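# Move desk items onto closet shelves, then close closet

## Task

Transfer every object currently on the desk onto the closet's shelves, then close the closet door completely. At the end the gripper must have released everything and the robot must be clear of it all, with nothing staying in place only because the robot holds or props it. The robot must not tip over or finish leaning.

## Robot and tools

ROBOT. A simulated Hello Robot Stretch 4 with a single arm: an omni-wheel base, a lift that rides up a mast, a telescoping arm that reaches straight forward from the lift, a wrist with yaw, pitch and roll joints, and a two-finger gripper with bendable steel fingers. It stands about 1.6 m tall; the base rim lies within 0.23 m of the base origin. Cameras: head_camera, head_left_camera and head_right_camera (fisheye) on the head, and wrist_camera on the gripper.

FRAMES. Base frame: origin on the floor below the base centre, x ahead, y to the left, z up. hand_pose is reported in this frame and marks a point between the open fingertips (link pinch); with all wrist joints at 0 its axes line up with the base frame. The printed value may be slightly wrong. The odometry frame is where the base frame was when the scene began.

execute_actions. Arguments: actions, a list holding zero or one action (empty just reports state and images), and cameras, a list of camera names or "all" (omitted or null also means all, [] means none; an unknown name rejects the call). An action contains "base", "joints" or both, optionally with "pace" and "contact_limits"; alternatively it is {"end_of_arm": "enable_torque"} on its own, which re-powers any wrist or gripper motor that shut off and makes it hold still. Motions in one action begin together and may finish at different times; one action runs at most 15 s.
- base: an object with exactly one key, each a relative move measured from where the base last reported itself. translate_m: metres straight ahead (+) or back (-), -2 to 2. strafe_m: metres sideways, left +, -2 to 2. rotate_rad: radians turned in place, counter-clockwise seen from above +, -3.2 to 3.2.
- joints: absolute targets, one number per named joint. lift_m 0 to 1.2 m (height); arm_m 0 to 0.55 m (extension); wrist_yaw_rad -1.134 to 4.276 (0 points ahead, + turns left, 3.14 tucked back, above 3.4 the arm may block it); wrist_pitch_rad -1.117 to 4.259 (0 level, 1.57 pointing down); wrist_roll_rad -1.117 to 4.259 (0 puts the fingers side by side at equal height, + turns clockwise viewed from behind); gripper_m -0.038 to 0.141 m, the fingertip gap (negative presses the tips together). Done-tolerances: lift and arm ±0.004, yaw and roll ±0.02, pitch ±0.05, gripper ±0.004. Targets past a range are clipped and flagged; other bad values or unknown keys reject the whole call.
- pace: "slow", "default", "fast" or "max" (base up to 0.1/0.3/0.4/0.6 m/s and 1/2/3/4 rad/s). With the lift above 0.2 the base is slowed further, down to 0.3 m/s and 1 rad/s at full height.
- contact_limits: {"arm_m": value}, 0 (gentlest) to 0.75 (strongest), default 0.5; how firmly the arm may push before halting.
A joint or base left out of an action can keep driving toward its previous target. To unfold the wrist at the start, lift_m 0.4 with wrist_yaw_rad 0 in one action works.

wait: seconds, 0 to 10; nothing new is commanded, then state and images return.
zoom_image: camera (one of the four names) and region [x0, y0, x1, y1] in pixels of that camera's latest full image, origin top-left, at most 504 by 504.
read_manual: section, only "licences"; returns licence text, moves nothing.
finished_scene: scene, the integer number of the current scene; ends it for good and reports success.

RESULTS. base_status and joint_status give how each commanded motion ended: "done" (for the base, wheels turned the full amount, slip included), "off_target" (resting short, maybe still pushing), "contact_stop_at_<key>" (hit something; lift, arm or wheels go slack, a slack lift may sag under load), "limit_stop_at_<name>" such as own_body (self-collision guard; moving away is allowed) or tilt (lean over 6 degrees; lift, arm and wheels go slack and ignore commands until it levels), "time_out", "torque_fault" (a wrist or gripper motor overloaded and went limp until enable_torque). After these stops the old target is dropped. If a result reports a stop, later calls in the same reply are skipped. on_its_own lists what was not commanded; its "held at" is a held target, not the position. lidar_m: 12 distances in metres from the base origin, 30-degree sectors starting straight ahead and going counter-clockwise (4th left, 7th behind, 10th right); "-" is nothing seen or closer than 0.25 m; it sees from about 0.15 m up and misses glass, thin legs and much behind. wrist_depth_mm: a 7 by 7 grid of median depths in mm (100 to 2000), read from the top left, "-" unknown; the robot's body appears. base_odometry counts wheel rotation, heading -3.142 to 3.142, left +. If turned_by_wheels and turned_by_imu differ by over about 0.1 rad, the base likely hit or slipped and heading is off by about their difference. base_tilt in degrees, forward and right positive, with a fixed offset up to about 1.5. motor_effort: percent of max, + toward higher joint values, peak of the last action in brackets, with fixed bias and noise; for wheel_0, wheel_1, wheel_2, + turns the base right. The pictures line names the cameras in image order.

GRIPPING. Command a gap smaller than the object; squeezing harder pulls it inward by up to a third of the shortfall. Joint reading and "done" do not confirm a hold; a firm grip at a target of 0 or above shows as a clear gripper_m effort change. Fingertips stuck on a surface: raise the lift.

CAUTIONS. Do not drive or turn carrying over 1 kg with arm_m above 0.2, especially at fast paces; steady pushing or pulling, mostly with the gripper high or a high contact limit, can also tip the robot. Tilting the gripper up (pitch below -0.2) while rolled (roll below -0.4 or above 4) risks self-collision stops. Pressing the gripper into things or holding over about 2 kg level causes torque faults. Avoid drops, slips, slamming the door and hard hits. Objects may occasionally be nudged by outside pushes. Between replies the robot keeps its last command while the scene continues.

Each tool is called after ">>>" in YAML: its name, and indented under it one key for each argument.

## Session

>>> execute_actions:
  actions: []

Scene clock: 0.00 s.
base_odometry: x=+0.000 y=+0.000 heading=+0.000 (m, m, rad; odometry frame)
turned_by_wheels: +0.000 (rad since the last result)
turned_by_imu: +0.000 (rad since the last result)
base_tilt: forward=+0.4 right=-0.5 (deg)
lidar_m: 2.06 2.13 2.53 2.35 2.37 2.21 1.12 1.14 1.39 1.36 1.38 1.65
base_status: not commanded
joint_positions: lift_m=+0.209 arm_m=-0.002 wrist_yaw_rad=+3.119 wrist_pitch_rad=+0.003 wrist_roll_rad=+0.014 gripper_m=+0.057
joint_status: not commanded
motor_effort: lift_m=+21 arm_m=+0 wrist_yaw_rad=-1 wrist_pitch_rad=-8 wrist_roll_rad=-2 gripper_m=+0 wheel_0=+0 wheel_1=+0 wheel_2=+0 (%)
hand_pose: x=-0.1172 y=+0.0938 z=+0.3865 quat_wxyz=(+0.011, -0.001, +0.007, +1.000) (m; base frame)
wrist_depth_mm: - 143 - - - - - / - 117 145 - - - - / - 119 148 - - - - / 129 142 204 - - - - / 223 1921 - - - - - / 715 1537 197 1537 192 1464 1430 / 564 960 917 135 976 891 976
pictures: head_camera, head_left_camera, head_right_camera, wrist_camera
Images, in order (width x height): head_camera 420x560, head_left_camera 420x672, head_right_camera 420x672, wrist_camera 616x392.

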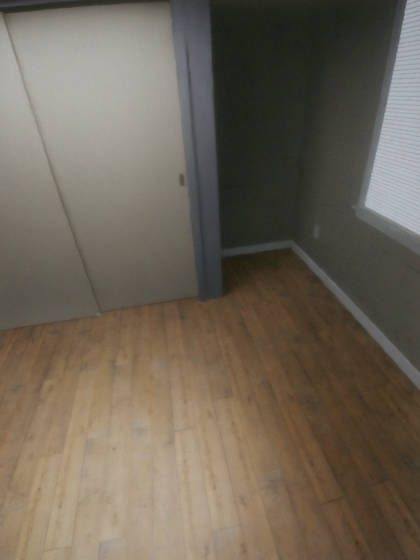

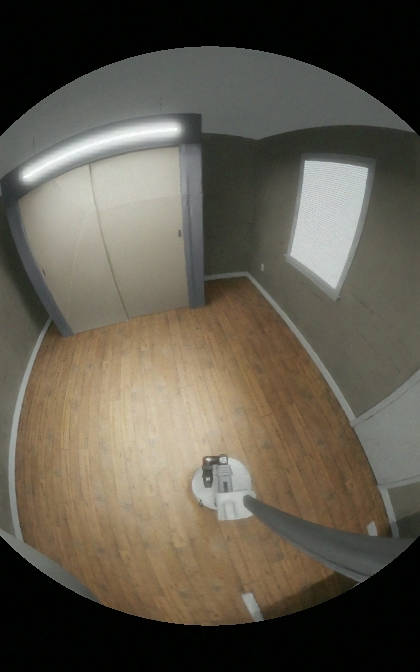

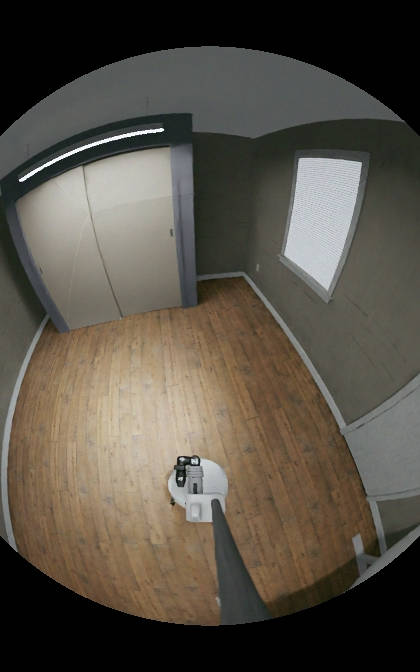

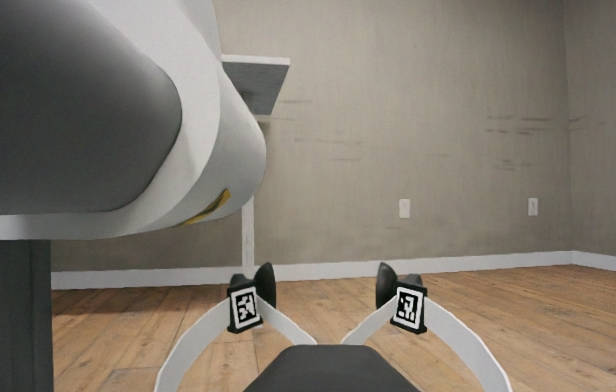

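>>> execute_actions:
  actions:
    - {"base":{"rotate_rad":0.15},"joints":{"lift_m":0.8,"wrist_yaw_rad":0,"gripper_m":0}}
  cameras: []

>>> execute_actions:
  actions:
    - {"base":{"translate_m":1.1}}

Scene clock: 6.13 s.
base_odometry: x=+0.000 y=+0.000 heading=+0.149 (m, m, rad; odometry frame)
turned_by_wheels: +0.149 (rad since the last result)
turned_by_imu: +0.149 (rad since the last result)
base_tilt: forward=+0.3 right=-0.4 (deg)
lidar_m: 2.07 2.17 2.49 2.36 2.43 2.08 1.17 1.17 1.43 1.36 1.43 1.81
base_status: done
joint_positions: lift_m=+0.799 arm_m=-0.002 wrist_yaw_rad=+0.000 wrist_pitch_rad=+0.003 wrist_roll_rad=+0.014 gripper_m=+0.000
joint_status: all done
motor_effort: lift_m=+27(25) arm_m=+0(0) wrist_yaw_rad=-2(7) wrist_pitch_rad=-8(7) wrist_roll_rad=-2(2) gripper_m=-7(5) wheel_0=-3(6) wheel_1=-4(8) wheel_2=-3(8) (%)
hand_pose: x=+0.4578 y=-0.0874 z=+0.9769 quat_wxyz=(+1.000, +0.007, +0.001, +0.000) (m; base frame)
wrist_depth_mm: 1808 1756 1808 1808 - - 1756 / 1756 1808 1921 1863 - - 1708 / 1863 1808 1863 1808 - - 1661 / 1808 1756 1808 1808 - - 1708 / 1808 1708 1863 1863 - - 1708 / 1756 1756 1808 193 188 - 1708 / 1756 1756 1863 131 - - 1708
pictures: none
No camera images: the call's "cameras" was empty. Leave "cameras" out to get every camera's image.

Scene clock: 11.30 s.
base_odometry: x=+1.088 y=+0.164 heading=+0.150 (m, m, rad; odometry frame)
turned_by_wheels: +0.000 (rad since the last result)
turned_by_imu: -0.005 (rad since the last result)
base_tilt: forward=+0.4 right=-0.4 (deg)
lidar_m: 0.94 1.06 1.34 2.41 2.50 3.23 3.06 1.96 1.38 1.28 1.33 1.01
base_status: done
joint_positions: lift_m=+0.800 arm_m=-0.002 wrist_yaw_rad=+0.000 wrist_pitch_rad=+0.003 wrist_roll_rad=+0.014 gripper_m=+0.000
joint_status: not commanded
motor_effort: lift_m=+26(27) arm_m=+0(0) wrist_yaw_rad=-1(2) wrist_pitch_rad=-7(7) wrist_roll_rad=-2(2) gripper_m=-7(4) wheel_0=+3(6) wheel_1=+4(8) wheel_2=-1(12) (%)
hand_pose: x=+0.4578 y=-0.0874 z=+0.9770 quat_wxyz=(+1.000, +0.007, +0.001, +0.000) (m; base frame)
wrist_depth_mm: 788 788 788 809 759 1499 1499 / 778 798 798 798 750 1464 1499 / 798 788 798 798 741 1464 1499 / 788 798 788 788 750 1464 1464 / 768 788 798 788 750 1537 1499 / 788 798 798 193 188 1464 1464 / 788 778 788 132 750 1464 1499
pictures: head_camera, head_left_camera, head_right_camera, wrist_camera
Images, in order (width x height): head_camera 420x560, head_left_camera 420x672, head_right_camera 420x672, wrist_camera 616x392.

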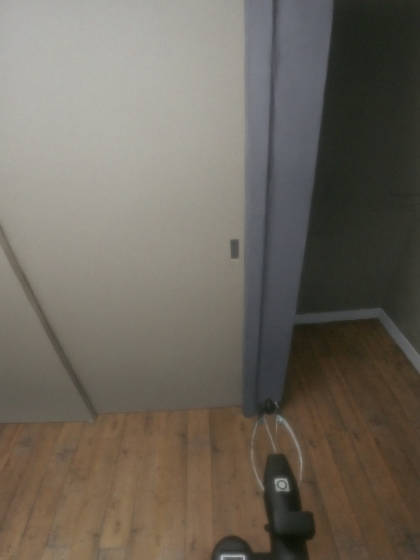

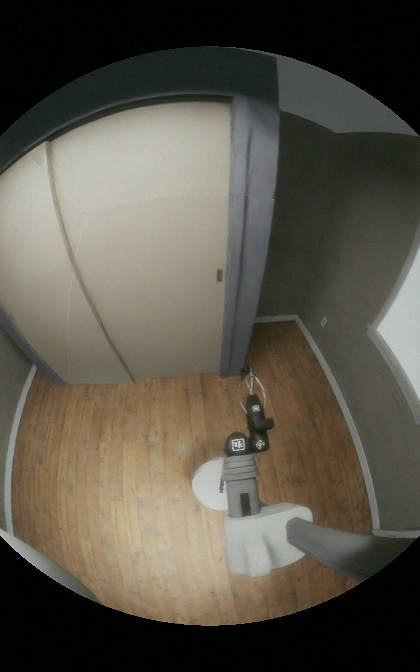

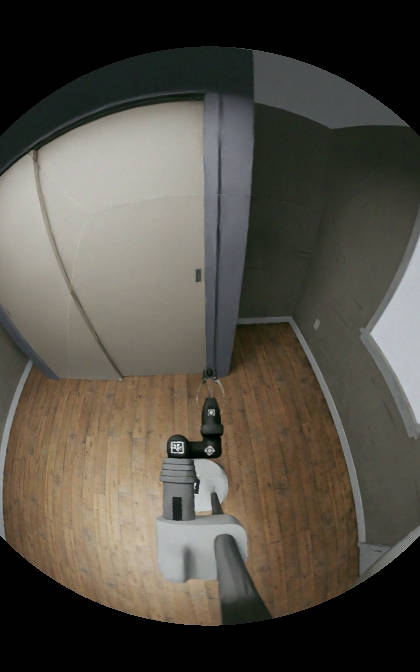

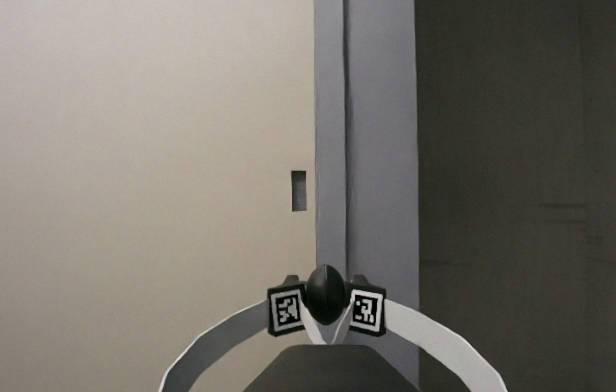

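>>> execute_actions:
  actions:
    - {"base":{"translate_m":0.4},"joints":{"lift_m":0.865}}
  cameras: ["wrist_camera"]

Scene clock: 15.33 s.
base_odometry: x=+1.483 y=+0.224 heading=+0.150 (m, m, rad; odometry frame)
turned_by_wheels: +0.000 (rad since the last result)
turned_by_imu: -0.002 (rad since the last result)
base_tilt: forward=+0.4 right=-0.3 (deg)
lidar_m: 0.56 0.64 0.86 1.79 2.54 3.26 3.47 1.97 1.34 1.26 1.31 0.60
base_status: done
joint_positions: lift_m=+0.865 arm_m=-0.002 wrist_yaw_rad=+0.000 wrist_pitch_rad=+0.003 wrist_roll_rad=+0.014 gripper_m=+0.000
joint_status: all done
motor_effort: lift_m=+26(22) arm_m=+0(0) wrist_yaw_rad=-2(1) wrist_pitch_rad=-7(7) wrist_roll_rad=-2(1) gripper_m=-7(6) wheel_0=+2(7) wheel_1=+3(8) wheel_2=-1(11) (%)
hand_pose: x=+0.4578 y=-0.0874 z=+1.0420 quat_wxyz=(+1.000, +0.007, +0.001, +0.000) (m; base frame)
wrist_depth_mm: 407 410 413 415 355 357 1138 / 402 407 407 413 355 355 1098 / 404 404 410 407 351 357 1098 / 399 404 407 413 351 357 1078 / 404 404 410 407 353 355 1098 / 399 404 404 193 187 355 1078 / 399 404 407 132 351 351 1098
pictures: wrist_camera
Images, in order (width x height): wrist_camera 616x392.

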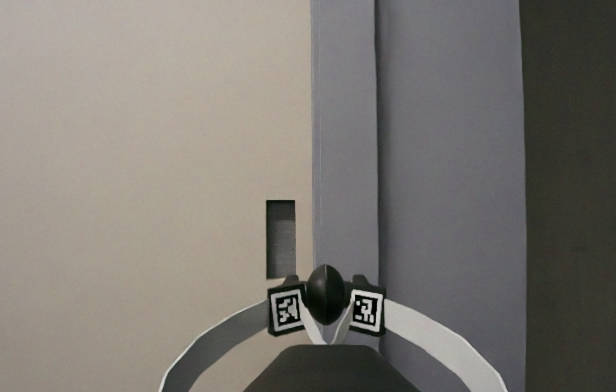

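>>> execute_actions:
  actions:
    - {"base":{"rotate_rad":0.045},"joints":{"arm_m":0.1}}
  cameras: []

>>> execute_actions:
  actions:
    - {"base":{"strafe_m":0.012},"joints":{"arm_m":0.2},"pace":"slow","contact_limits":{"arm_m":0.2}}
  cameras: ["wrist_camera"]

>>> execute_actions:
  actions:
    - {"base":{"strafe_m":0.15},"pace":"slow"}
  cameras: ["wrist_camera","head_camera"]

Scene clock: 19.10 s.
base_odometry: x=+1.483 y=+0.224 heading=+0.195 (m, m, rad; odometry frame)
turned_by_wheels: +0.045 (rad since the last result)
turned_by_imu: +0.044 (rad since the last result)
base_tilt: forward=+0.4 right=-0.3 (deg)
lidar_m: 0.55 0.64 0.88 2.43 2.55 3.41 3.49 1.90 1.34 1.24 1.35 0.57
base_status: done
joint_positions: lift_m=+0.865 arm_m=+0.098 wrist_yaw_rad=+0.000 wrist_pitch_rad=+0.003 wrist_roll_rad=+0.014 gripper_m=+0.000
joint_status: all done
motor_effort: lift_m=+26(27) arm_m=+10(9) wrist_yaw_rad=-1(1) wrist_pitch_rad=-7(8) wrist_roll_rad=-2(2) gripper_m=-3(5) wheel_0=-2(2) wheel_1=-3(5) wheel_2=+0(7) (%)
hand_pose: x=+0.5577 y=-0.0874 z=+1.0420 quat_wxyz=(+1.000, +0.007, +0.001, +0.000) (m; base frame)
wrist_depth_mm: 314 310 312 310 233 247 246 / 312 310 310 309 232 246 245 / 310 310 309 307 233 244 244 / 309 309 309 309 231 244 244 / 310 310 306 309 231 243 244 / 307 310 309 193 187 243 243 / 307 309 307 131 229 243 243
pictures: none
No camera images: the call's "cameras" was empty. Leave "cameras" out to get every camera's image.

Scene clock: 21.13 s.
base_odometry: x=+1.480 y=+0.235 heading=+0.194 (m, m, rad; odometry frame)
turned_by_wheels: +0.000 (rad since the last result)
turned_by_imu: +0.008 (rad since the last result)
base_tilt: forward=+0.4 right=-0.5 (deg)
lidar_m: 0.59 0.64 0.90 2.42 2.53 3.42 3.50 1.90 1.35 1.27 1.39 0.59
base_status: done
joint_positions: lift_m=+0.865 arm_m=+0.182 wrist_yaw_rad=-0.010 wrist_pitch_rad=+0.002 wrist_roll_rad=+0.014 gripper_m=+0.000
joint_status: arm_m contact_stop (moved +0.083 of +0.102)
on_its_own: arm_m is slack since a contact_stop (your +0.200 is given up); wrist_yaw_rad is at rest, and its effort (+27) is outside its rest range (-13 to +13)
motor_effort: lift_m=+26(26) arm_m=+0(21) wrist_yaw_rad=+27(31) wrist_pitch_rad=-4(7) wrist_roll_rad=-1(2) gripper_m=-3(4) wheel_0=+2(6) wheel_1=+0(9) wheel_2=-8(8) (%)
contact_limits: arm_m 0.2
hand_pose: x=+0.6402 y=-0.0902 z=+1.0422 quat_wxyz=(+1.000, +0.007, +0.001, -0.005) (m; base frame)
wrist_depth_mm: 232 231 231 230 181 152 166 / 233 231 231 231 184 152 166 / 231 231 231 231 186 151 151 / 231 229 231 229 187 151 151 / 231 230 229 241 189 151 151 / 230 229 229 191 173 151 151 / 229 229 229 138 161 151 151
pictures: wrist_camera
Images, in order (width x height): wrist_camera 616x392.

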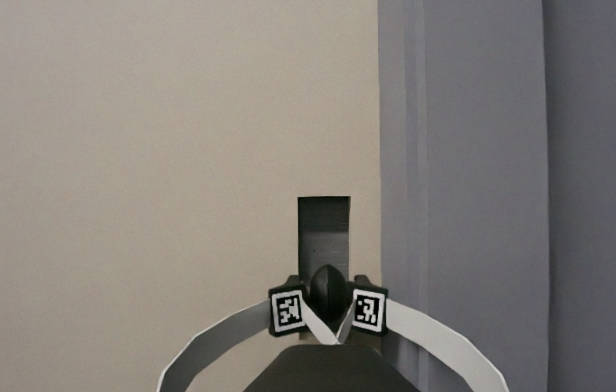

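not run: a stop came earlier in this reply.

>>> execute_actions:
  actions:
    - {"base":{"strafe_m":0.5},"joints":{"arm_m":0.184},"pace":"slow"}
  cameras: ["wrist_camera","head_camera"]

Scene clock: 28.20 s.
base_odometry: x=+1.384 y=+0.726 heading=+0.193 (m, m, rad; odometry frame)
turned_by_wheels: -0.001 (rad since the last result)
turned_by_imu: -0.534 (rad since the last result)
base_tilt: forward=-0.4 right=-0.1 (deg)
lidar_m: 0.49 0.47 0.47 0.62 1.58 2.20 2.99 2.78 2.30 1.66 1.56 0.58
base_status: done
joint_positions: lift_m=+0.865 arm_m=+0.182 wrist_yaw_rad=-0.013 wrist_pitch_rad=+0.000 wrist_roll_rad=+0.014 gripper_m=+0.000
joint_status: all done
on_its_own: wrist_yaw_rad is at rest, and its effort (+36) is outside its rest range (-13 to +13)
motor_effort: lift_m=+24(27) arm_m=+10(13) wrist_yaw_rad=+36(57) wrist_pitch_rad=+0(38) wrist_roll_rad=-1(1) gripper_m=-5(6) wheel_0=-3(14) wheel_1=+7(11) wheel_2=-14(12) (%)
hand_pose: x=+0.6405 y=-0.0911 z=+1.0429 quat_wxyz=(+1.000, +0.007, +0.000, -0.006) (m; base frame)
wrist_depth_mm: 156 174 196 225 212 188 254 / 157 174 195 224 213 188 251 / 156 174 195 221 212 189 249 / 156 173 194 222 213 189 247 / 155 171 193 230 213 187 243 / 154 171 186 191 184 186 241 / 153 170 186 137 196 181 241
pictures: head_camera, wrist_camera
Images, in order (width x height): head_camera 420x560, wrist_camera 616x392.

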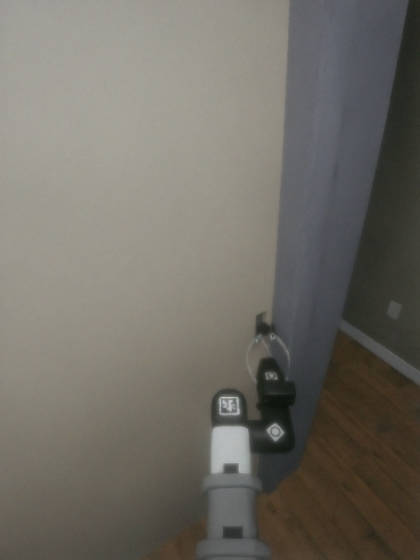

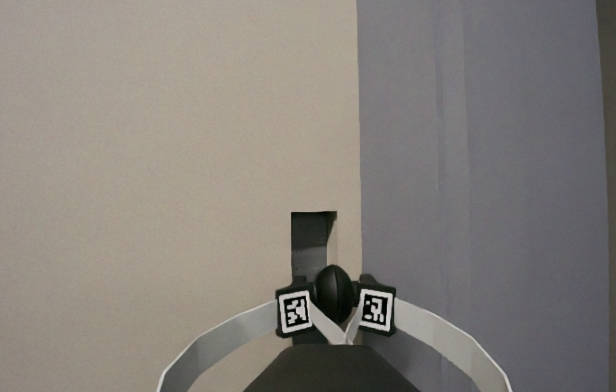

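>>> execute_actions:
  actions:
    - {"joints":{"arm_m":0,"wrist_yaw_rad":0}}
  cameras: []

>>> execute_actions:
  actions:
    - {"base":{"rotate_rad":-1.045}}
  cameras: []

>>> execute_actions:
  actions:
    - {"base":{"strafe_m":0.1},"joints":{"arm_m":0.15,"wrist_yaw_rad":1.57}}
  cameras: ["wrist_camera","head_left_camera"]

Scene clock: 34.27 s.
base_odometry: x=+1.384 y=+0.726 heading=+0.194 (m, m, rad; odometry frame)
turned_by_wheels: +0.000 (rad since the last result)
turned_by_imu: -0.009 (rad since the last result)
base_tilt: forward=+0.4 right=-0.4 (deg)
lidar_m: 0.49 0.45 0.47 0.61 1.42 2.19 2.98 2.78 2.32 1.67 1.58 0.57
base_status: not commanded
joint_positions: lift_m=+0.865 arm_m=+0.002 wrist_yaw_rad=+0.000 wrist_pitch_rad=+0.003 wrist_roll_rad=+0.014 gripper_m=+0.000
joint_status: all done
motor_effort: lift_m=+22(24) arm_m=-10(8) wrist_yaw_rad=-1(36) wrist_pitch_rad=-7(30) wrist_roll_rad=-2(0) gripper_m=-5(7) wheel_0=-3(8) wheel_1=-1(6) wheel_2=-1(13) (%)
hand_pose: x=+0.4611 y=-0.0875 z=+1.0423 quat_wxyz=(+1.000, +0.007, +0.001, +0.000) (m; base frame)
wrist_depth_mm: 265 293 330 377 353 424 1281 / 265 293 330 373 355 424 1281 / 264 293 329 373 357 421 1255 / 266 294 329 375 355 415 1255 / 263 293 329 370 355 415 1255 / 263 290 314 193 187 415 1308 / 263 289 319 131 345 394 1229
pictures: none
No camera images: the call's "cameras" was empty. Leave "cameras" out to get every camera's image.

Scene clock: 36.00 s.
base_odometry: x=+1.384 y=+0.726 heading=-0.851 (m, m, rad; odometry frame)
turned_by_wheels: -1.044 (rad since the last result)
turned_by_imu: -1.051 (rad since the last result)
base_tilt: forward=+0.4 right=-0.4 (deg)
lidar_m: 1.57 0.60 0.48 0.46 0.46 0.62 1.47 2.20 2.95 2.80 2.32 1.68
base_status: done
joint_positions: lift_m=+0.865 arm_m=+0.002 wrist_yaw_rad=+0.000 wrist_pitch_rad=+0.003 wrist_roll_rad=+0.014 gripper_m=+0.000
joint_status: not commanded
motor_effort: lift_m=+22(22) arm_m=-9(9) wrist_yaw_rad=-1(2) wrist_pitch_rad=-8(7) wrist_roll_rad=-2(2) gripper_m=-9(6) wheel_0=+2(8) wheel_1=+3(9) wheel_2=+4(11) (%)
hand_pose: x=+0.4610 y=-0.0874 z=+1.0423 quat_wxyz=(+1.000, +0.007, +0.001, +0.000) (m; base frame)
wrist_depth_mm: 1397 1366 1366 1366 1366 1366 1397 / 1397 1366 1397 1336 1366 1397 1336 / 1397 1397 1366 1397 1397 1366 1397 / 1336 1366 1336 1366 1366 1430 1397 / 1366 1397 1336 1366 1366 1336 1366 / 1397 1366 1366 193 187 1336 1366 / 1397 1366 1366 132 1336 1397 1366
pictures: none
No camera images: the call's "cameras" was empty. Leave "cameras" out to get every camera's image.

Scene clock: 37.50 s.
base_odometry: x=+1.460 y=+0.792 heading=-0.850 (m, m, rad; odometry frame)
turned_by_wheels: +0.000 (rad since the last result)
turned_by_imu: +0.000 (rad since the last result)
base_tilt: forward=+0.5 right=-0.4 (deg)
lidar_m: 1.57 0.52 0.38 0.36 0.38 0.52 1.22 2.20 2.93 2.89 2.37 1.68
base_status: done
joint_positions: lift_m=+0.865 arm_m=+0.148 wrist_yaw_rad=+1.570 wrist_pitch_rad=+0.003 wrist_roll_rad=+0.014 gripper_m=+0.000
joint_status: all done
motor_effort: lift_m=+22(22) arm_m=+9(10) wrist_yaw_rad=-1(4) wrist_pitch_rad=-7(8) wrist_roll_rad=-1(1) gripper_m=-6(2) wheel_0=+0(10) wheel_1=+1(11) wheel_2=+0(4) (%)
hand_pose: x=+0.4069 y=+0.2884 z=+1.0423 quat_wxyz=(+0.707, +0.004, +0.006, +0.707) (m; base frame)
wrist_depth_mm: 334 332 334 332 256 270 268 / 332 332 332 332 253 268 268 / 330 330 330 330 254 268 267 / 330 330 332 330 253 266 270 / 329 332 329 329 253 265 266 / 329 329 329 193 188 266 266 / 329 330 327 132 252 266 266
pictures: head_left_camera, wrist_camera
Images, in order (width x height): head_left_camera 420x672, wrist_camera 616x392.

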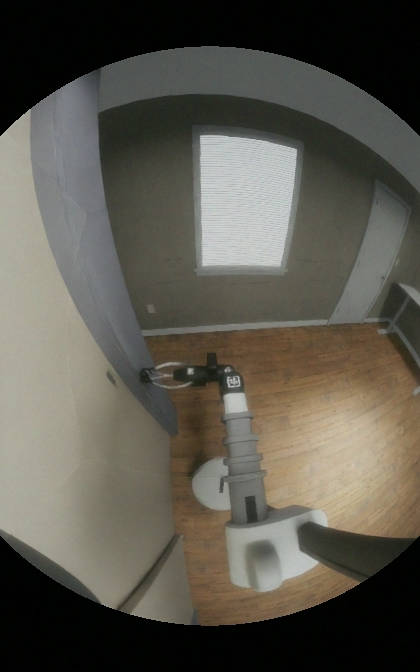

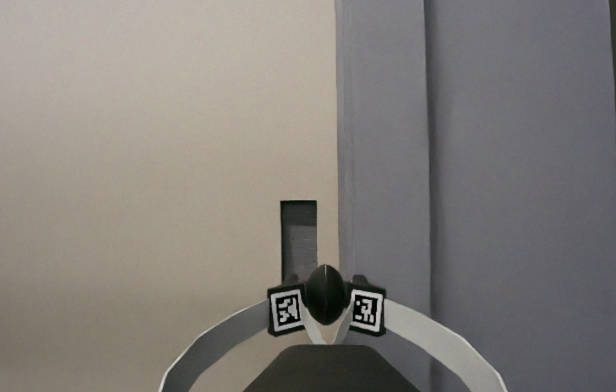

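>>> execute_actions:
  actions:
    - {"base":{"strafe_m":0.102},"joints":{"arm_m":0.13},"pace":"slow"}
  cameras: ["wrist_camera"]

>>> execute_actions:
  actions:
    - {"joints":{"arm_m":0.0},"pace":"slow"}
  cameras: ["wrist_camera"]

Scene clock: 41.23 s.
base_odometry: x=+1.536 y=+0.859 heading=-0.851 (m, m, rad; odometry frame)
turned_by_wheels: +0.000 (rad since the last result)
turned_by_imu: +0.000 (rad since the last result)
base_tilt: forward=+0.3 right=-0.4 (deg)
lidar_m: 1.59 0.41 0.29 0.25 0.27 0.38 0.86 2.19 2.95 2.99 2.35 1.64
base_status: done
joint_positions: lift_m=+0.865 arm_m=+0.132 wrist_yaw_rad=+1.570 wrist_pitch_rad=+0.003 wrist_roll_rad=+0.014 gripper_m=+0.000
joint_status: all done
motor_effort: lift_m=+22(22) arm_m=-9(10) wrist_yaw_rad=+0(0) wrist_pitch_rad=-7(7) wrist_roll_rad=-1(2) gripper_m=-4(5) wheel_0=-8(7) wheel_1=+7(11) wheel_2=+0(1) (%)
hand_pose: x=+0.3902 y=+0.2884 z=+1.0423 quat_wxyz=(+0.707, +0.004, +0.006, +0.707) (m; base frame)
wrist_depth_mm: 233 232 233 232 168 155 168 / 232 232 231 232 168 155 168 / 233 232 232 232 171 154 168 / 231 232 230 230 172 154 168 / 232 231 231 242 174 153 167 / 229 230 229 193 168 153 167 / 230 230 229 134 153 152 166
pictures: wrist_camera
Images, in order (width x height): wrist_camera 616x392.

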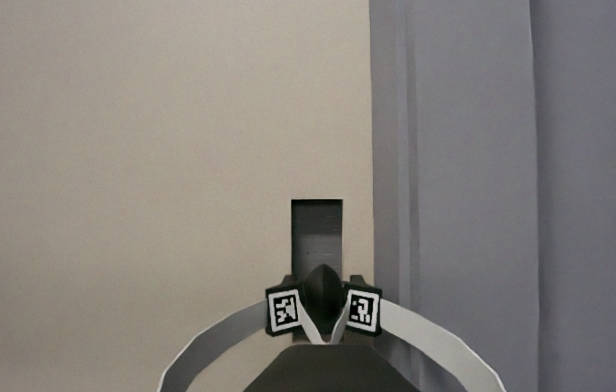

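Scene clock: 43.83 s.
base_odometry: x=+1.536 y=+0.859 heading=-0.851 (m, m, rad; odometry frame)
turned_by_wheels: +0.000 (rad since the last result)
turned_by_imu: -0.001 (rad since the last result)
base_tilt: forward=+0.3 right=-0.4 (deg)
lidar_m: 1.58 0.41 0.27 0.25 0.28 0.42 0.86 2.19 2.97 2.99 2.34 1.67
base_status: not commanded
joint_positions: lift_m=+0.865 arm_m=+0.002 wrist_yaw_rad=+1.558 wrist_pitch_rad=+0.003 wrist_roll_rad=+0.014 gripper_m=+0.000
joint_status: all done
on_its_own: wrist_yaw_rad is at rest, and its effort (+32) is outside its rest range (-13 to +13)
motor_effort: lift_m=+22(22) arm_m=-11(14) wrist_yaw_rad=+32(47) wrist_pitch_rad=-8(8) wrist_roll_rad=-2(2) gripper_m=-7(5) wheel_0=-8(8) wheel_1=+1(7) wheel_2=+0(0) (%)
hand_pose: x=+0.2638 y=+0.2874 z=+1.0422 quat_wxyz=(+0.711, +0.004, +0.006, +0.703) (m; base frame)
wrist_depth_mm: 229 230 232 232 234 512 240 / 229 230 231 233 234 521 245 / 228 229 230 230 231 517 239 / 229 229 229 232 244 496 240 / 226 229 229 230 243 521 240 / 228 229 229 199 185 521 246 / 227 229 229 133 496 273 245
pictures: wrist_camera
Images, in order (width x height): wrist_camera 616x392.

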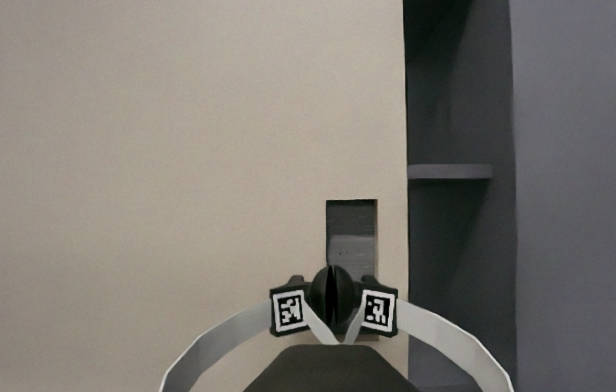

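Works.

>>> execute_actions:
  actions:
    - {"base":{"translate_m":-0.4},"pace":"slow"}
  cameras: ["wrist_camera","head_left_camera"]

>>> execute_actions:
  actions:
    - {"base":{"strafe_m":-2},"pace":"fast"}
  cameras: ["wrist_camera"]

>>> execute_actions:
  actions:
    - {"base":{"rotate_rad":-1.0},"joints":{"wrist_yaw_rad":0,"gripper_m":0.14}}
  cameras: ["wrist_camera","head_camera"]

Scene clock: 52.60 s.
base_odometry: x=+1.273 y=+1.160 heading=-0.853 (m, m, rad; odometry frame)
turned_by_wheels: -0.002 (rad since the last result)
turned_by_imu: -0.016 (rad since the last result)
base_tilt: forward=+0.4 right=-0.3 (deg)
lidar_m: 0.90 0.38 0.27 0.25 0.25 0.31 0.79 1.79 2.41 3.01 3.00 2.07
base_status: done
joint_positions: lift_m=+0.865 arm_m=+0.002 wrist_yaw_rad=+1.551 wrist_pitch_rad=+0.003 wrist_roll_rad=+0.014 gripper_m=+0.000
joint_status: not commanded
on_its_own: wrist_yaw_rad is at rest, and its effort (+52) is outside its rest range (-13 to +13)
motor_effort: lift_m=+22(22) arm_m=-11(11) wrist_yaw_rad=+52(57) wrist_pitch_rad=-8(10) wrist_roll_rad=-2(1) gripper_m=-5(3) wheel_0=-18(21) wheel_1=-7(11) wheel_2=-1(7) (%)
hand_pose: x=+0.2658 y=+0.2867 z=+1.0422 quat_wxyz=(+0.714, +0.004, +0.006, +0.700) (m; base frame)
wrist_depth_mm: 224 225 229 231 232 699 707 / 223 225 228 231 233 917 866 / 222 225 228 230 233 917 854 / 222 225 226 230 233 904 798 / 223 224 226 229 243 904 878 / 221 224 226 191 184 842 798 / 221 223 224 141 231 500 569
pictures: head_left_camera, wrist_camera
Images, in order (width x height): head_left_camera 420x672, wrist_camera 616x392.

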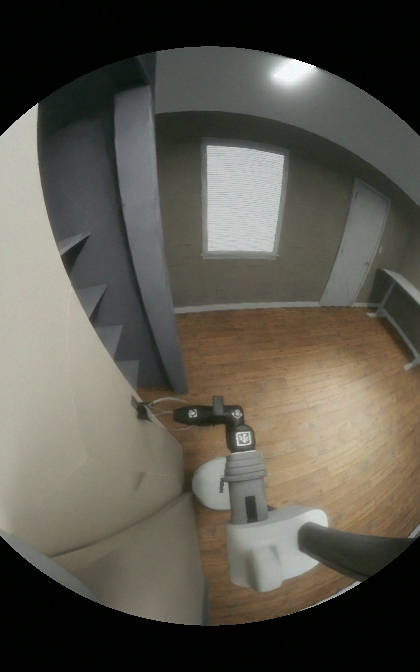

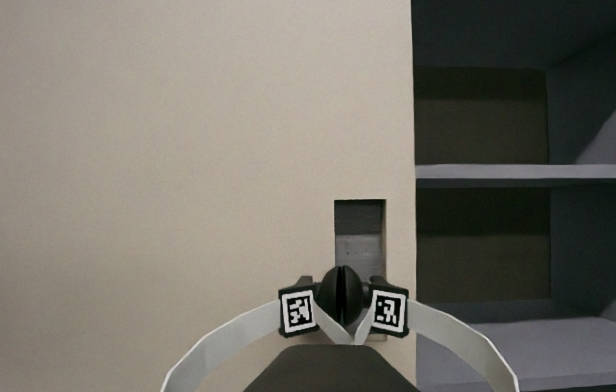

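Scene clock: 58.93 s.
base_odometry: x=-0.234 y=-0.155 heading=-0.853 (m, m, rad; odometry frame)
turned_by_wheels: +0.000 (rad since the last result)
turned_by_imu: -0.006 (rad since the last result)
base_tilt: forward=+0.3 right=-0.4 (deg)
lidar_m: 2.04 2.15 2.39 2.24 2.28 1.76 1.64 1.69 1.90 1.81 1.09 1.39
base_status: done
joint_positions: lift_m=+0.865 arm_m=+0.002 wrist_yaw_rad=+1.570 wrist_pitch_rad=+0.003 wrist_roll_rad=+0.014 gripper_m=+0.000
joint_status: not commanded
motor_effort: lift_m=+22(22) arm_m=-9(11) wrist_yaw_rad=-1(53) wrist_pitch_rad=-8(9) wrist_roll_rad=-1(1) gripper_m=-8(7) wheel_0=+1(14) wheel_1=+0(17) wheel_2=-1(4) (%)
hand_pose: x=+0.2602 y=+0.2884 z=+1.0422 quat_wxyz=(+0.707, +0.004, +0.006, +0.707) (m; base frame)
wrist_depth_mm: - - - - - - - / - - - - - - - / - - - - - - - / - - - - - - - / - - - - - - - / - - - 193 187 - - / - - - 132 - - -
pictures: wrist_camera
Images, in order (width x height): wrist_camera 616x392.

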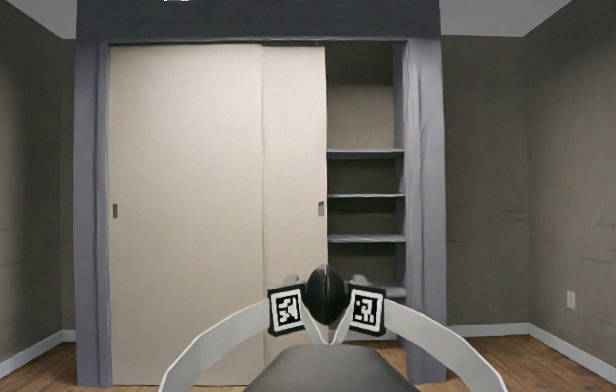

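Scene clock: 61.30 s.
base_odometry: x=-0.234 y=-0.155 heading=-1.852 (m, m, rad; odometry frame)
turned_by_wheels: -0.999 (rad since the last result)
turned_by_imu: -1.006 (rad since the last result)
base_tilt: forward=+0.4 right=-0.4 (deg)
lidar_m: 1.08 1.43 2.05 2.19 2.38 2.23 2.31 1.71 1.65 1.72 1.88 1.71
base_status: done
joint_positions: lift_m=+0.865 arm_m=+0.002 wrist_yaw_rad=+0.000 wrist_pitch_rad=+0.003 wrist_roll_rad=+0.014 gripper_m=+0.140
joint_status: all done
motor_effort: lift_m=+22(22) arm_m=-9(10) wrist_yaw_rad=-1(9) wrist_pitch_rad=-8(8) wrist_roll_rad=-2(1) gripper_m=+2(7) wheel_0=+3(8) wheel_1=+5(9) wheel_2=+4(9) (%)
hand_pose: x=+0.4610 y=-0.0874 z=+1.0423 quat_wxyz=(+1.000, +0.007, +0.001, +0.000) (m; base frame)
wrist_depth_mm: 1708 - - 1756 1618 1397 1255 / 1808 - - 1756 1576 1366 1281 / 1756 - - 1756 1576 1366 1281 / 1808 - - 1808 1576 1397 1255 / 1756 1808 1336 1281 1537 1336 1255 / 1808 1983 - 1756 1464 198 1255 / 1756 1921 - 133 1537 1397 1255
pictures: head_camera, wrist_camera
Images, in order (width x height): head_camera 420x560, wrist_camera 616x392.

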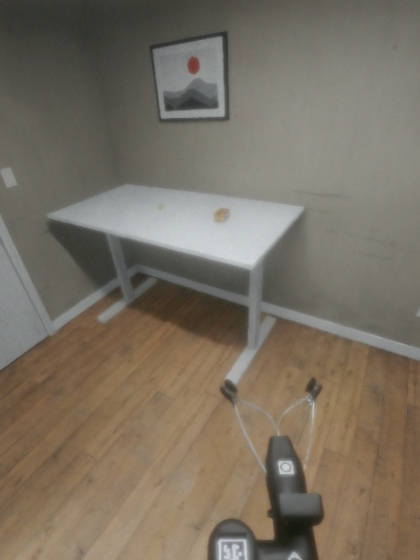

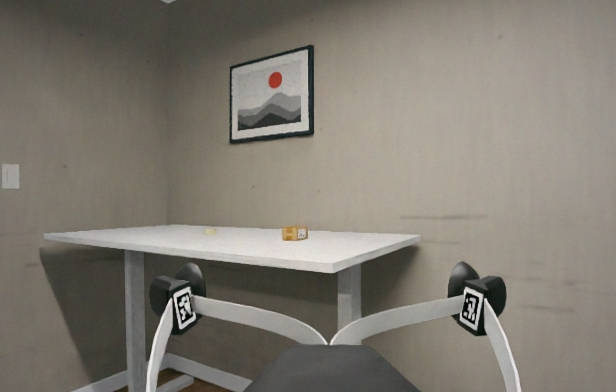

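>>> execute_actions:
  actions:
    - {"base":{"translate_m":0.75},"joints":{"lift_m":0.98,"wrist_pitch_rad":0.5,"arm_m":0.15}}
  cameras: ["wrist_camera","head_camera"]

Scene clock: 66.47 s.
base_odometry: x=-0.442 y=-0.875 heading=-1.852 (m, m, rad; odometry frame)
turned_by_wheels: +0.000 (rad since the last result)
turned_by_imu: -0.004 (rad since the last result)
base_tilt: forward=+0.3 right=-0.4 (deg)
lidar_m: 0.36 0.55 1.47 1.77 2.45 2.89 2.92 2.12 2.01 1.67 1.21 0.37
base_status: done
joint_positions: lift_m=+0.980 arm_m=+0.148 wrist_yaw_rad=+0.000 wrist_pitch_rad=+0.502 wrist_roll_rad=+0.014 gripper_m=+0.140
joint_status: all done
motor_effort: lift_m=+27(28) arm_m=+9(10) wrist_yaw_rad=-1(0) wrist_pitch_rad=-6(7) wrist_roll_rad=-2(2) gripper_m=-1(2) wheel_0=+3(8) wheel_1=+5(9) wheel_2=-1(10) (%)
hand_pose: x=+0.5722 y=-0.0874 z=+1.0190 quat_wxyz=(+0.969, +0.007, +0.248, -0.002) (m; base frame)
wrist_depth_mm: 1281 1138 946 831 723 654 597 / 1255 1118 991 878 778 691 621 / 691 691 676 661 647 640 654 / 488 484 459 477 466 462 668 / 377 375 373 366 366 359 715 / 303 293 282 300 298 198 750 / 258 255 253 133 259 248 788
pictures: head_camera, wrist_camera
Images, in order (width x height): head_camera 420x560, wrist_camera 616x392.

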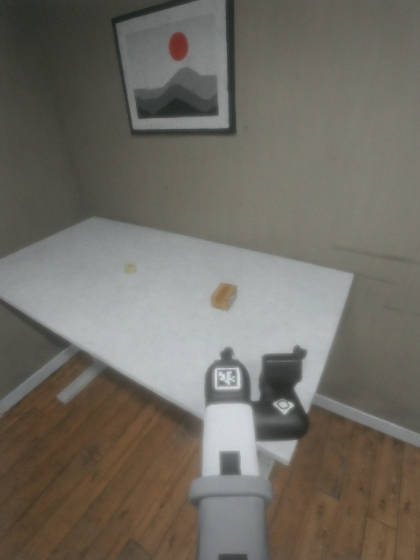

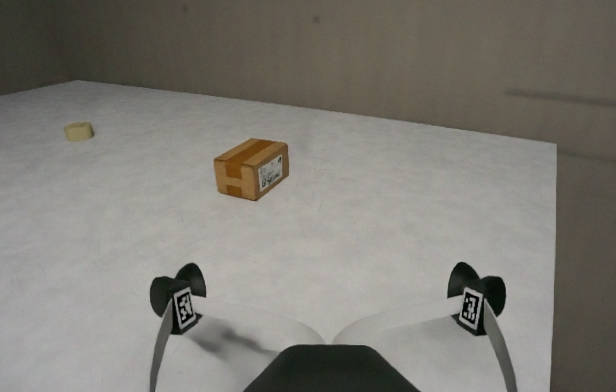

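>>> execute_actions:
  actions:
    - {"base":{"strafe_m":0.18},"joints":{"lift_m":1.01,"wrist_yaw_rad":-0.5,"arm_m":0.5}}
  cameras: []

>>> execute_actions:
  actions:
    - {"joints":{"lift_m":0.96}}
  cameras: ["wrist_camera","head_camera"]

Scene clock: 71.00 s.
base_odometry: x=-0.269 y=-0.925 heading=-1.852 (m, m, rad; odometry frame)
turned_by_wheels: +0.000 (rad since the last result)
turned_by_imu: +0.000 (rad since the last result)
base_tilt: forward=+0.4 right=-0.3 (deg)
lidar_m: 0.45 0.65 1.52 1.61 2.27 2.79 2.92 2.26 2.17 1.77 1.30 0.42
base_status: done
joint_positions: lift_m=+1.010 arm_m=+0.498 wrist_yaw_rad=-0.500 wrist_pitch_rad=+0.502 wrist_roll_rad=+0.014 gripper_m=+0.140
joint_status: all done
motor_effort: lift_m=+27(29) arm_m=+10(11) wrist_yaw_rad=-2(4) wrist_pitch_rad=-7(6) wrist_roll_rad=-2(1) gripper_m=+1(1) wheel_0=+0(10) wheel_1=+3(13) wheel_2=+0(1) (%)
hand_pose: x=+0.8493 y=-0.1979 z=+1.0490 quat_wxyz=(+0.938, +0.068, +0.239, -0.241) (m; base frame)
wrist_depth_mm: 559 559 549 539 535 535 525 / 591 585 585 580 574 564 564 / 640 640 634 627 621 615 597 / 554 549 544 535 530 521 554 / 424 424 418 415 413 410 404 / 343 332 274 274 338 198 330 / 291 287 289 133 293 282 282
pictures: none
No camera images: the call's "cameras" was empty. Leave "cameras" out to get every camera's image.

Scene clock: 72.10 s.
base_odometry: x=-0.269 y=-0.925 heading=-1.852 (m, m, rad; odometry frame)
turned_by_wheels: +0.000 (rad since the last result)
turned_by_imu: +0.000 (rad since the last result)
base_tilt: forward=+0.4 right=-0.4 (deg)
lidar_m: 0.45 0.66 1.50 1.61 2.27 2.78 2.89 2.27 2.17 1.80 1.29 0.42
base_status: not commanded
joint_positions: lift_m=+0.960 arm_m=+0.498 wrist_yaw_rad=-0.500 wrist_pitch_rad=+0.502 wrist_roll_rad=+0.014 gripper_m=+0.140
joint_status: all done
motor_effort: lift_m=+15(27) arm_m=+10(10) wrist_yaw_rad=-1(2) wrist_pitch_rad=-6(6) wrist_roll_rad=-1(2) gripper_m=+2(0) wheel_0=+0(0) wheel_1=+3(3) wheel_2=+0(0) (%)
hand_pose: x=+0.8493 y=-0.1979 z=+0.9999 quat_wxyz=(+0.938, +0.068, +0.239, -0.241) (m; base frame)
wrist_depth_mm: 554 554 549 544 539 535 530 / 591 597 580 585 569 569 559 / 621 609 609 609 603 597 597 / 445 442 439 433 430 421 415 / 342 342 338 254 332 329 324 / 277 266 208 207 272 198 266 / 236 232 225 133 236 228 231
pictures: head_camera, wrist_camera
Images, in order (width x height): head_camera 420x560, wrist_camera 616x392.

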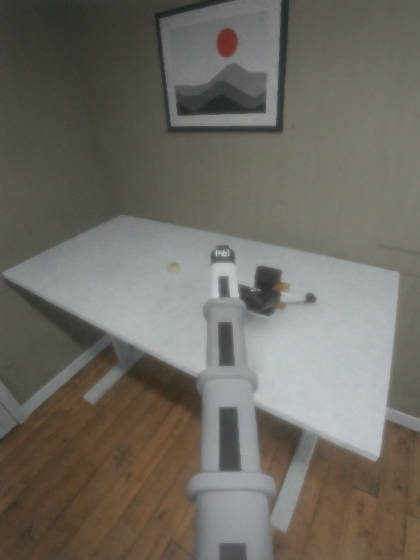

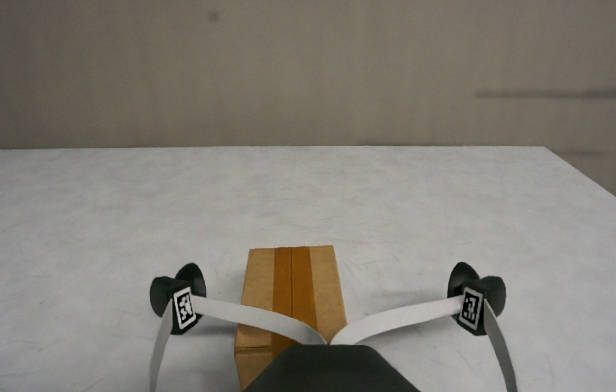

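>>> execute_actions:
  actions:
    - {"base":{"strafe_m":0.025},"joints":{"lift_m":0.935}}
  cameras: []

>>> execute_actions:
  actions:
    - {"joints":{"gripper_m":0.02}}
  cameras: []

>>> execute_actions:
  actions:
    - {"joints":{"lift_m":1.15,"arm_m":0,"wrist_yaw_rad":0}}
  cameras: []

>>> execute_actions:
  actions:
    - {"base":{"rotate_rad":2.62}}
  cameras: []

>>> execute_actions:
  actions:
    - {"base":{"translate_m":2}}
  cameras: ["wrist_camera","head_camera"]

Scene clock: 77.03 s.
base_odometry: x=-0.245 y=-0.932 heading=-1.852 (m, m, rad; odometry frame)
turned_by_wheels: +0.000 (rad since the last result)
turned_by_imu: -0.001 (rad since the last result)
base_tilt: forward=+0.3 right=-0.4 (deg)
lidar_m: 0.47 0.67 1.48 1.57 2.22 2.76 2.90 2.30 2.19 1.79 1.31 0.44
base_status: done
joint_positions: lift_m=+0.936 arm_m=+0.498 wrist_yaw_rad=-0.500 wrist_pitch_rad=+0.502 wrist_roll_rad=+0.014 gripper_m=+0.140
joint_status: all done
motor_effort: lift_m=+15(18) arm_m=+9(9) wrist_yaw_rad=-2(2) wrist_pitch_rad=-6(7) wrist_roll_rad=-1(2) gripper_m=-1(4) wheel_0=+0(10) wheel_1=+1(12) wheel_2=+0(0) (%)
hand_pose: x=+0.8493 y=-0.1979 z=+0.9750 quat_wxyz=(+0.938, +0.068, +0.239, -0.241) (m; base frame)
wrist_depth_mm: 569 569 554 554 544 539 544 / 603 603 597 597 585 574 574 / 564 554 539 530 525 517 512 / 392 387 382 382 375 373 366 / 301 298 297 213 279 287 286 / 244 234 226 186 186 199 234 / 206 204 204 133 201 199 201
pictures: none
No camera images: the call's "cameras" was empty. Leave "cameras" out to get every camera's image.

Scene clock: 79.20 s.
base_odometry: x=-0.245 y=-0.932 heading=-1.852 (m, m, rad; odometry frame)
turned_by_wheels: +0.000 (rad since the last result)
turned_by_imu: +0.000 (rad since the last result)
base_tilt: forward=+0.4 right=-0.4 (deg)
lidar_m: 0.46 0.68 1.48 1.56 2.19 2.78 2.87 2.29 2.19 1.79 1.31 0.45
base_status: not commanded
joint_positions: lift_m=+0.936 arm_m=+0.498 wrist_yaw_rad=-0.500 wrist_pitch_rad=+0.503 wrist_roll_rad=+0.014 gripper_m=+0.020
joint_status: all done
motor_effort: lift_m=+15(15) arm_m=+9(10) wrist_yaw_rad=-1(2) wrist_pitch_rad=-9(9) wrist_roll_rad=-2(1) gripper_m=-17(18) wheel_0=+0(0) wheel_1=+1(1) wheel_2=+0(0) (%)
hand_pose: x=+0.8492 y=-0.1979 z=+0.9747 quat_wxyz=(+0.938, +0.068, +0.239, -0.241) (m; base frame)
wrist_depth_mm: 569 564 559 554 554 544 544 / 615 603 597 591 585 585 569 / 559 549 539 525 521 512 512 / 392 384 377 377 373 366 366 / 300 297 294 203 277 287 285 / 243 242 187 175 178 234 233 / 206 198 203 134 201 192 200
pictures: none
No camera images: the call's "cameras" was empty. Leave "cameras" out to get every camera's image.

Scene clock: 81.73 s.
base_odometry: x=-0.245 y=-0.932 heading=-1.852 (m, m, rad; odometry frame)
turned_by_wheels: +0.000 (rad since the last result)
turned_by_imu: +0.000 (rad since the last result)
base_tilt: forward=+0.3 right=-0.3 (deg)
lidar_m: 0.48 0.64 1.45 1.59 2.21 2.80 2.89 2.29 2.20 1.82 1.31 0.44
base_status: not commanded
joint_positions: lift_m=+1.149 arm_m=+0.002 wrist_yaw_rad=+0.000 wrist_pitch_rad=+0.503 wrist_roll_rad=+0.014 gripper_m=+0.020
joint_status: all done
motor_effort: lift_m=+27(28) arm_m=-10(10) wrist_yaw_rad=+0(4) wrist_pitch_rad=-11(10) wrist_roll_rad=-2(2) gripper_m=-14(17) wheel_0=+0(0) wheel_1=+1(1) wheel_2=+1(0) (%)
hand_pose: x=+0.4253 y=-0.0875 z=+1.1886 quat_wxyz=(+0.969, +0.007, +0.249, -0.002) (m; base frame)
wrist_depth_mm: 1229 1397 1182 1042 946 842 759 / 1281 1464 1308 1138 976 866 798 / 1205 1205 1182 1182 1008 946 854 / 866 842 831 820 809 820 798 / 732 654 654 203 615 634 621 / 1464 580 187 175 178 512 512 / 1464 1464 477 134 436 424 445
pictures: none
No camera images: the call's "cameras" was empty. Leave "cameras" out to get every camera's image.

Scene clock: 85.30 s.
base_odometry: x=-0.245 y=-0.932 heading=+0.767 (m, m, rad; odometry frame)
turned_by_wheels: +2.619 (rad since the last result)
turned_by_imu: +2.634 (rad since the last result)
base_tilt: forward=+0.3 right=-0.3 (deg)
lidar_m: 2.76 2.86 2.28 2.19 1.81 1.32 0.47 0.48 0.69 1.46 1.58 2.20
base_status: done
joint_positions: lift_m=+1.149 arm_m=+0.002 wrist_yaw_rad=+0.000 wrist_pitch_rad=+0.503 wrist_roll_rad=+0.014 gripper_m=+0.020
joint_status: not commanded
motor_effort: lift_m=+27(28) arm_m=-10(9) wrist_yaw_rad=-1(0) wrist_pitch_rad=-10(10) wrist_roll_rad=-2(1) gripper_m=-16(17) wheel_0=-4(7) wheel_1=-5(8) wheel_2=-3(6) (%)
hand_pose: x=+0.4253 y=-0.0874 z=+1.1886 quat_wxyz=(+0.969, +0.007, +0.249, -0.002) (m; base frame)
wrist_depth_mm: - - - - - - - / - - - - - - - / - - - - - - - / - - - - - - - / - - - 202 - - - / 1756 1808 188 175 178 1708 1661 / 1537 1499 1499 134 1499 1430 1464
pictures: none
No camera images: the call's "cameras" was empty. Leave "cameras" out to get every camera's image.

Scene clock: 93.47 s.
base_odometry: x=+1.194 y=+0.457 heading=+0.768 (m, m, rad; odometry frame)
turned_by_wheels: +0.000 (rad since the last result)
turned_by_imu: -0.010 (rad since the last result)
base_tilt: forward=+0.4 right=-0.4 (deg)
lidar_m: 0.81 0.84 1.06 2.19 2.29 3.15 3.32 2.20 1.63 1.53 1.61 0.83
base_status: done
joint_positions: lift_m=+1.150 arm_m=+0.002 wrist_yaw_rad=+0.000 wrist_pitch_rad=+0.503 wrist_roll_rad=+0.014 gripper_m=+0.020
joint_status: not commanded
motor_effort: lift_m=+27(27) arm_m=-9(9) wrist_yaw_rad=-1(2) wrist_pitch_rad=-10(10) wrist_roll_rad=-2(2) gripper_m=-20(19) wheel_0=+3(6) wheel_1=+3(5) wheel_2=+1(13) (%)
hand_pose: x=+0.4253 y=-0.0874 z=+1.1886 quat_wxyz=(+0.969, +0.007, +0.249, -0.002) (m; base frame)
wrist_depth_mm: 517 517 1118 1118 1098 798 442 / 559 549 991 976 976 798 469 / 591 597 1255 1255 1255 621 508 / 634 634 1008 1060 1042 609 559 / 699 699 1308 202 1308 627 603 / 750 778 188 175 178 634 668 / 809 831 866 134 1336 715 1366
pictures: head_camera, wrist_camera
Images, in order (width x height): head_camera 420x560, wrist_camera 616x392.

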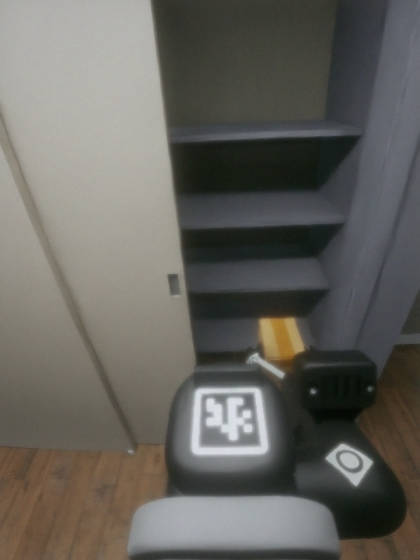

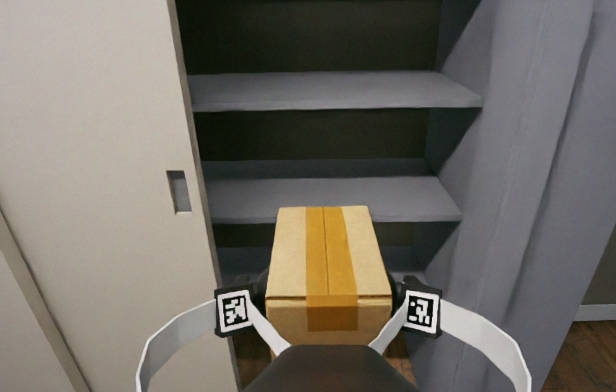

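>>> execute_actions:
  actions:
    - {"base":{"translate_m":0.3},"joints":{"arm_m":0.5}}
  cameras: []

>>> execute_actions:
  actions:
    - {"joints":{"lift_m":1.12},"pace":"slow"}
  cameras: ["wrist_camera","head_camera"]

Scene clock: 98.23 s.
base_odometry: x=+1.409 y=+0.665 heading=+0.768 (m, m, rad; odometry frame)
turned_by_wheels: +0.000 (rad since the last result)
turned_by_imu: -0.002 (rad since the last result)
base_tilt: forward=+0.4 right=-0.4 (deg)
lidar_m: 0.50 0.54 0.69 2.19 2.30 3.13 3.66 2.21 1.57 1.50 0.65 0.57
base_status: done
joint_positions: lift_m=+1.150 arm_m=+0.498 wrist_yaw_rad=+0.000 wrist_pitch_rad=+0.503 wrist_roll_rad=+0.014 gripper_m=+0.020
joint_status: all done
motor_effort: lift_m=+27(27) arm_m=+10(10) wrist_yaw_rad=-1(0) wrist_pitch_rad=-10(9) wrist_roll_rad=-1(1) gripper_m=-18(20) wheel_0=+2(7) wheel_1=+5(9) wheel_2=-1(11) (%)
hand_pose: x=+0.9220 y=-0.0874 z=+1.1887 quat_wxyz=(+0.969, +0.007, +0.249, -0.002) (m; base frame)
wrist_depth_mm: 404 407 404 402 402 399 399 / 433 436 433 430 430 427 424 / 469 469 466 459 459 459 455 / 436 430 424 415 415 410 404 / 336 332 330 202 307 320 317 / 268 270 187 175 178 260 259 / 230 220 227 134 223 213 222
pictures: none
No camera images: the call's "cameras" was empty. Leave "cameras" out to get every camera's image.

Scene clock: 99.30 s.
base_odometry: x=+1.409 y=+0.665 heading=+0.768 (m, m, rad; odometry frame)
turned_by_wheels: +0.000 (rad since the last result)
turned_by_imu: +0.000 (rad since the last result)
base_tilt: forward=+0.4 right=-0.4 (deg)
lidar_m: 0.51 0.54 0.66 2.18 2.28 3.15 3.65 2.21 1.60 1.51 0.65 0.58
base_status: not commanded
joint_positions: lift_m=+1.121 arm_m=+0.498 wrist_yaw_rad=+0.000 wrist_pitch_rad=+0.500 wrist_roll_rad=+0.014 gripper_m=+0.020
joint_status: all done
motor_effort: lift_m=+13(22) arm_m=+10(10) wrist_yaw_rad=-2(2) wrist_pitch_rad=-1(10) wrist_roll_rad=-1(2) gripper_m=-18(20) wheel_0=+2(2) wheel_1=+4(5) wheel_2=+0(0) (%)
hand_pose: x=+0.9225 y=-0.0874 z=+1.1606 quat_wxyz=(+0.969, +0.007, +0.247, -0.002) (m; base frame)
wrist_depth_mm: 407 407 402 404 402 399 394 / 433 433 433 433 430 424 424 / 466 462 459 455 449 455 449 / 382 377 373 366 362 357 353 / 290 291 287 202 270 278 276 / 234 235 187 175 178 228 225 / 200 191 196 134 193 186 192
pictures: head_camera, wrist_camera
Images, in order (width x height): head_camera 420x560, wrist_camera 616x392.

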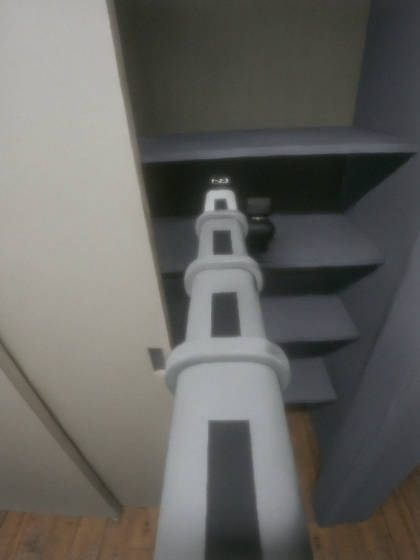

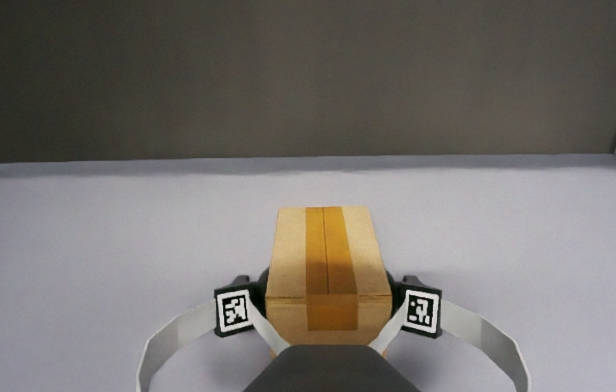

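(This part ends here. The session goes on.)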